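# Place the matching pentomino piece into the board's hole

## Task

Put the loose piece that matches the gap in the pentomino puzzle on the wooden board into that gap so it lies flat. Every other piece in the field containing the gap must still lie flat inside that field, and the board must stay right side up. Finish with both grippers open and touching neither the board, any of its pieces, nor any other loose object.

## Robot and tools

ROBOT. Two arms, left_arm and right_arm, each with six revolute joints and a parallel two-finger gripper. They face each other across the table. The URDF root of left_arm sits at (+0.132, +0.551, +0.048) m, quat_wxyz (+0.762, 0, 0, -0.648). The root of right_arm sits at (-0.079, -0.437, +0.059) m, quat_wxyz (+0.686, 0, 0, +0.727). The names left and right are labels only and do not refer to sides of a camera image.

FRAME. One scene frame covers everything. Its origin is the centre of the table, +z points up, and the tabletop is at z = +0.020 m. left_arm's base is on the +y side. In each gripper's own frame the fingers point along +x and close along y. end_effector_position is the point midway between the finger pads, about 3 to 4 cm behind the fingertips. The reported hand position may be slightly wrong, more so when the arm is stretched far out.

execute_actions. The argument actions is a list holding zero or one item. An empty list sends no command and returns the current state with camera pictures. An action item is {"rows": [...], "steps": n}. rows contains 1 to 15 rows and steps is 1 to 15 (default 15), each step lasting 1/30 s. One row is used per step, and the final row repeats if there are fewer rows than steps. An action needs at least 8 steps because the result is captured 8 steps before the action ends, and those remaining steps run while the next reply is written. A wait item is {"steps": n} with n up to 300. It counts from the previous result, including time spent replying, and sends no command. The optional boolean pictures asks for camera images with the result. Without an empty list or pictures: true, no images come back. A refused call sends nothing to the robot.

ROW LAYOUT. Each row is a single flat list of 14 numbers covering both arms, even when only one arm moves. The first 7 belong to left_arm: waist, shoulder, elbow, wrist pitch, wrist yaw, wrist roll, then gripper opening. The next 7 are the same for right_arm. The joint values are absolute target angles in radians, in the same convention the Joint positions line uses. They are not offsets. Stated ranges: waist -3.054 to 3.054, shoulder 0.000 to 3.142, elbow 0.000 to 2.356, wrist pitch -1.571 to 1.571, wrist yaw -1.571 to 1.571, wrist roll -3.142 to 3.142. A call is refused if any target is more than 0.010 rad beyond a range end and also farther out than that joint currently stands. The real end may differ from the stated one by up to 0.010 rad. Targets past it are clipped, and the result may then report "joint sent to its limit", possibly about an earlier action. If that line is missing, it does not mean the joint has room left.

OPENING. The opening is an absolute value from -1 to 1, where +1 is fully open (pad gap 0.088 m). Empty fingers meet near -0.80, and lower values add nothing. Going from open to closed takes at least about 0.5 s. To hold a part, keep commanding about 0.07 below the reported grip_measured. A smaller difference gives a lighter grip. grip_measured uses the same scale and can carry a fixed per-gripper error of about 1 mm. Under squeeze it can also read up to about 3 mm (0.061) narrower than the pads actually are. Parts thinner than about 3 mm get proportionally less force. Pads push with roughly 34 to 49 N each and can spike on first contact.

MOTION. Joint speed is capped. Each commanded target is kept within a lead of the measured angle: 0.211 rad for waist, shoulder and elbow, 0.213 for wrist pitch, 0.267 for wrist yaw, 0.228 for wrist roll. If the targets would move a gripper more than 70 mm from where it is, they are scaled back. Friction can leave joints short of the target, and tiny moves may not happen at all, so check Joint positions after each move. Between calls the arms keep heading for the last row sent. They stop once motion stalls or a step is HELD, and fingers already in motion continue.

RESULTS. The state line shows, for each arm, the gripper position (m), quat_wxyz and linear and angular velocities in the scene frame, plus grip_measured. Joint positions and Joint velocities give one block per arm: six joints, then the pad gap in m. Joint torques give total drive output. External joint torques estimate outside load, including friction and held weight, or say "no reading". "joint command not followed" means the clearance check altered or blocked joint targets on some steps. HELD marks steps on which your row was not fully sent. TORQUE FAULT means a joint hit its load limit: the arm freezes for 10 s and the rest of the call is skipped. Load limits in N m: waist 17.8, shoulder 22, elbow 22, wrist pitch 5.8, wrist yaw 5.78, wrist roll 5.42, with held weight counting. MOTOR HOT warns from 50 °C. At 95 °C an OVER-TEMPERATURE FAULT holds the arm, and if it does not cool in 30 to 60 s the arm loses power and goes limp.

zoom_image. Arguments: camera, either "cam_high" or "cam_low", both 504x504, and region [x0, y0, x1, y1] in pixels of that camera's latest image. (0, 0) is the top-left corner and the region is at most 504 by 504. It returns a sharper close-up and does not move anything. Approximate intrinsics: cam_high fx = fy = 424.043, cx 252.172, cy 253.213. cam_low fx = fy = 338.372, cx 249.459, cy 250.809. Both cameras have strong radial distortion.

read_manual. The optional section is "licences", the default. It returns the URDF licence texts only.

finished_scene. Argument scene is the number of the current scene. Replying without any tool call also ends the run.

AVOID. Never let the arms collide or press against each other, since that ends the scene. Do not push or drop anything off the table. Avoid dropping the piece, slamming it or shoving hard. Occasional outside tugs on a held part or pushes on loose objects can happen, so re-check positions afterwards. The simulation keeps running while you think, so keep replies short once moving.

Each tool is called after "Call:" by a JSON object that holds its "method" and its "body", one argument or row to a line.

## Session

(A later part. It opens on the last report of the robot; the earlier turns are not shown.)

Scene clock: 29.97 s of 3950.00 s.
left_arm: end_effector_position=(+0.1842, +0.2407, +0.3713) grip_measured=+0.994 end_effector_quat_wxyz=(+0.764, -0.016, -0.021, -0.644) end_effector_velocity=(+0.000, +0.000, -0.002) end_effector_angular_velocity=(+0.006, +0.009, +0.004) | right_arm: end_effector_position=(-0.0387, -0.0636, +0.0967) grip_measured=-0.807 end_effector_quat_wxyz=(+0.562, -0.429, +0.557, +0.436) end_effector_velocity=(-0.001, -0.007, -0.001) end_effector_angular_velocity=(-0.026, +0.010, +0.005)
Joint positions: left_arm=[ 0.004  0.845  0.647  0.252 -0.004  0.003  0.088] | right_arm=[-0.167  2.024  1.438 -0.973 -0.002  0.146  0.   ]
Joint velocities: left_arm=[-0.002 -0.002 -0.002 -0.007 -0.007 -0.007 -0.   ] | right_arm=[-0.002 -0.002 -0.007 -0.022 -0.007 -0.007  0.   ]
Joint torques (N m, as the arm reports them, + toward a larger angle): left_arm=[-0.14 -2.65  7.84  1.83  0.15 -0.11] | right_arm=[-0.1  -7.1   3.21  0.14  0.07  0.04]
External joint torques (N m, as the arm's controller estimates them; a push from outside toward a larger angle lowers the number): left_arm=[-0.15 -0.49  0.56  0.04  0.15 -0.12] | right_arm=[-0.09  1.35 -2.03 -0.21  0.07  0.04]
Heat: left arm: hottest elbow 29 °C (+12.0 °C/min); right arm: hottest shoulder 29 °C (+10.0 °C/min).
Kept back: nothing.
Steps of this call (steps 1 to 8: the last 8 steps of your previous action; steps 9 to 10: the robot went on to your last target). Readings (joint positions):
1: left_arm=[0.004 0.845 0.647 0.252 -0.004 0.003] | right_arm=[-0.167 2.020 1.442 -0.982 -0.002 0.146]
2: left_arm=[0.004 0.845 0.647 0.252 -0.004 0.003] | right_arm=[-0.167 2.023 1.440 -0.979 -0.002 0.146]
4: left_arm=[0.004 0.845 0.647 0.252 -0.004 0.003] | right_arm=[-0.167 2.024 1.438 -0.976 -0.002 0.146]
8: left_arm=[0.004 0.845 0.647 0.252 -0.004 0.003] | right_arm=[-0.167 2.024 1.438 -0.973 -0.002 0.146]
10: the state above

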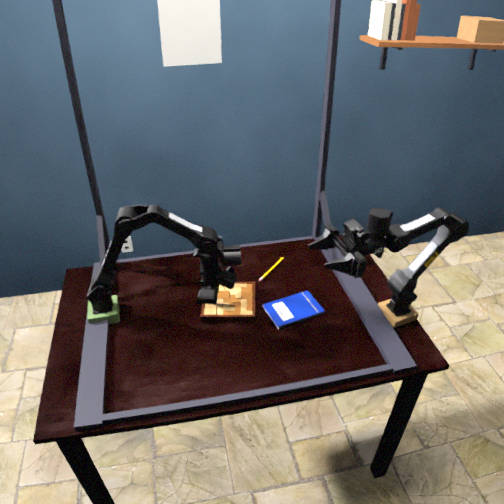

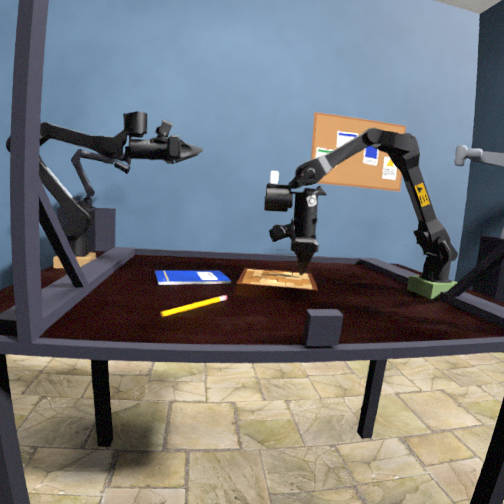

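Seems in. Retract and check.

Call:
{"method": "execute_actions", "body": {
  "actions": [
    {"rows":[[0.004,0.845,0.647,0.252,0,0,1,-0.17,1.7,1.4,-1.2,0,0.146,-1]],"steps":15}
  ]
}}

Call:
{"method": "execute_actions", "body": {
  "actions": [
    {"steps":12}
  ],
  "pictures": true
}}

Call:
{"method": "zoom_image", "body": {
  "camera": "cam_high",
  "region": [190, 270, 270, 325]
}}

Scene clock: 30.50 s of 3950.00 s.
left_arm: end_effector_position=(+0.1842, +0.2407, +0.3713) grip_measured=+0.994 end_effector_quat_wxyz=(+0.764, -0.016, -0.021, -0.644) end_effector_velocity=(-0.002, +0.000, +0.001) end_effector_angular_velocity=(-0.011, +0.020, -0.011) | right_arm: end_effector_position=(-0.0438, -0.1107, +0.1846) grip_measured=-0.807 end_effector_quat_wxyz=(+0.575, -0.414, +0.543, +0.450) end_effector_velocity=(-0.005, -0.058, +0.342) end_effector_angular_velocity=(+0.848, -0.086, +0.000)
Joint positions: left_arm=[ 0.004  0.845  0.647  0.252 -0.004  0.003  0.088] | right_arm=[-0.167  1.731  1.407 -1.179 -0.002  0.146  0.   ]
Joint velocities: left_arm=[-0.002 -0.002 -0.002  0.007  0.007 -0.022  0.   ] | right_arm=[-0.007 -1.028  0.11  -0.286 -0.007 -0.007  0.   ]
Joint torques (N m, as the arm reports them, + toward a larger angle): left_arm=[-0.11 -2.68  7.85  1.83  0.15 -0.11] | right_arm=[-0.28 -2.27  3.27 -0.14  0.08  0.01]
External joint torques (N m, as the arm's controller estimates them; a push from outside toward a larger angle lowers the number): left_arm=[-0.11 -0.47  0.52  0.02  0.15 -0.11] | right_arm=[-0.25  0.56 -0.16 -0.57  0.08  0.01]
Heat: left arm: hottest elbow 29 °C (+11.8 °C/min); right arm: hottest shoulder 29 °C (+9.8 °C/min).
Steps of this call (steps 1 to 9: the robot went on to your last target; steps 10 to 16: the first 7 steps of this action). Readings (joint positions):
10: left_arm=[0.004 0.845 0.647 0.252 -0.004 0.003] | right_arm=[-0.167 2.002 1.435 -1.000 -0.002 0.146]
11: left_arm=[0.004 0.845 0.647 0.252 -0.004 0.003] | right_arm=[-0.167 1.972 1.424 -1.070 -0.002 0.146]
13: left_arm=[0.004 0.845 0.647 0.252 -0.004 0.003] | right_arm=[-0.167 1.870 1.401 -1.151 -0.002 0.146]
16: the state above

Scene clock: 30.90 s of 3950.00 s.
left_arm: end_effector_position=(+0.1842, +0.2407, +0.3713) grip_measured=+0.994 end_effector_quat_wxyz=(+0.764, -0.016, -0.021, -0.644) end_effector_velocity=(+0.000, +0.002, +0.004) end_effector_angular_velocity=(-0.021, -0.010, +0.005) | right_arm: end_effector_position=(-0.0443, -0.1153, +0.1955) grip_measured=-0.807 end_effector_quat_wxyz=(+0.580, -0.410, +0.538, +0.454) end_effector_velocity=(-0.001, -0.003, -0.003) end_effector_angular_velocity=(-0.016, +0.007, +0.020)
Joint positions: left_arm=[ 0.004  0.845  0.647  0.252 -0.004  0.003  0.088] | right_arm=[-0.167  1.696  1.409 -1.198 -0.002  0.146  0.   ]
Joint velocities: left_arm=[-0.002 -0.007 -0.007  0.022 -0.007  0.007 -0.   ] | right_arm=[-0.002  0.002 -0.007 -0.007 -0.007 -0.022  0.   ]
Joint torques (N m, as the arm reports them, + toward a larger angle): left_arm=[-0.11 -2.64  7.89  1.83  0.16 -0.11] | right_arm=[-0.25 -5.61  3.85 -0.12  0.08  0.03]
External joint torques (N m, as the arm's controller estimates them; a push from outside toward a larger angle lowers the number): left_arm=[-0.09 -0.37  0.51 -0.01  0.15 -0.12] | right_arm=[-0.25  0.96 -1.78 -0.58  0.08  0.04]
Heat: left arm: hottest elbow 29 °C (+11.7 °C/min); right arm: hottest shoulder 29 °C (+9.7 °C/min).
Kept back: nothing.
Steps of this call (steps 1 to 8: the last 8 steps of your previous action; steps 9 to 12: the robot went on to your last target). Readings (joint positions):
1: left_arm=[0.004 0.845 0.647 0.252 -0.004 0.003] | right_arm=[-0.167 1.704 1.410 -1.186 -0.002 0.146]
2: left_arm=[0.004 0.845 0.647 0.252 -0.004 0.003] | right_arm=[-0.167 1.691 1.410 -1.189 -0.002 0.146]
4: left_arm=[0.004 0.845 0.647 0.252 -0.004 0.003] | right_arm=[-0.167 1.688 1.410 -1.194 -0.002 0.146]
8: left_arm=[0.004 0.845 0.647 0.252 -0.004 0.003] | right_arm=[-0.167 1.696 1.409 -1.197 -0.002 0.146]
12: the state above

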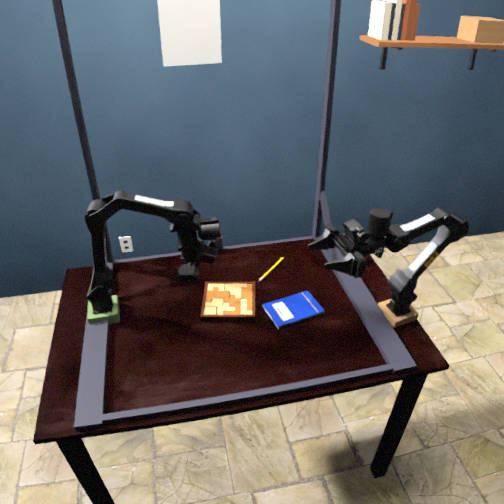

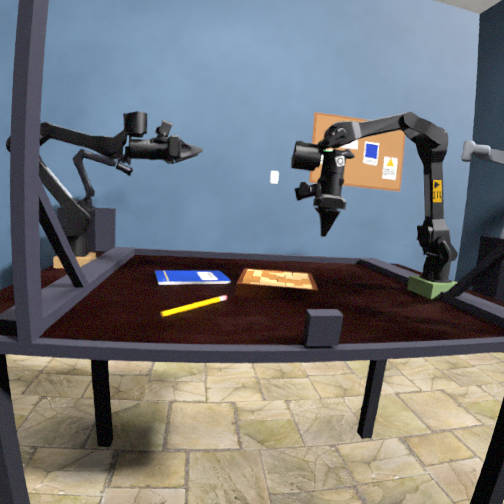

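Region (190, 270, 270, 325) of cam_high's 504x504 image, scaled by 6.300, with more detail than that image has; it fills the top 346 rows of this view, and the rest is white.

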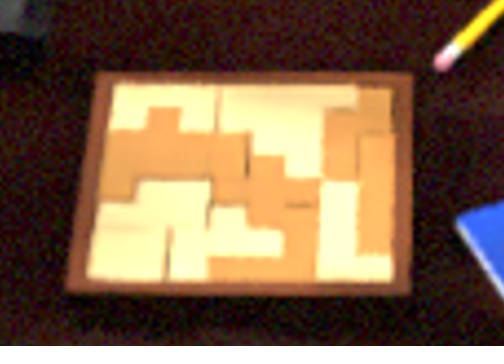

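Call:
{"method": "finished_scene", "body": {
  "scene": 1
}}

The scene is finished: the task was done.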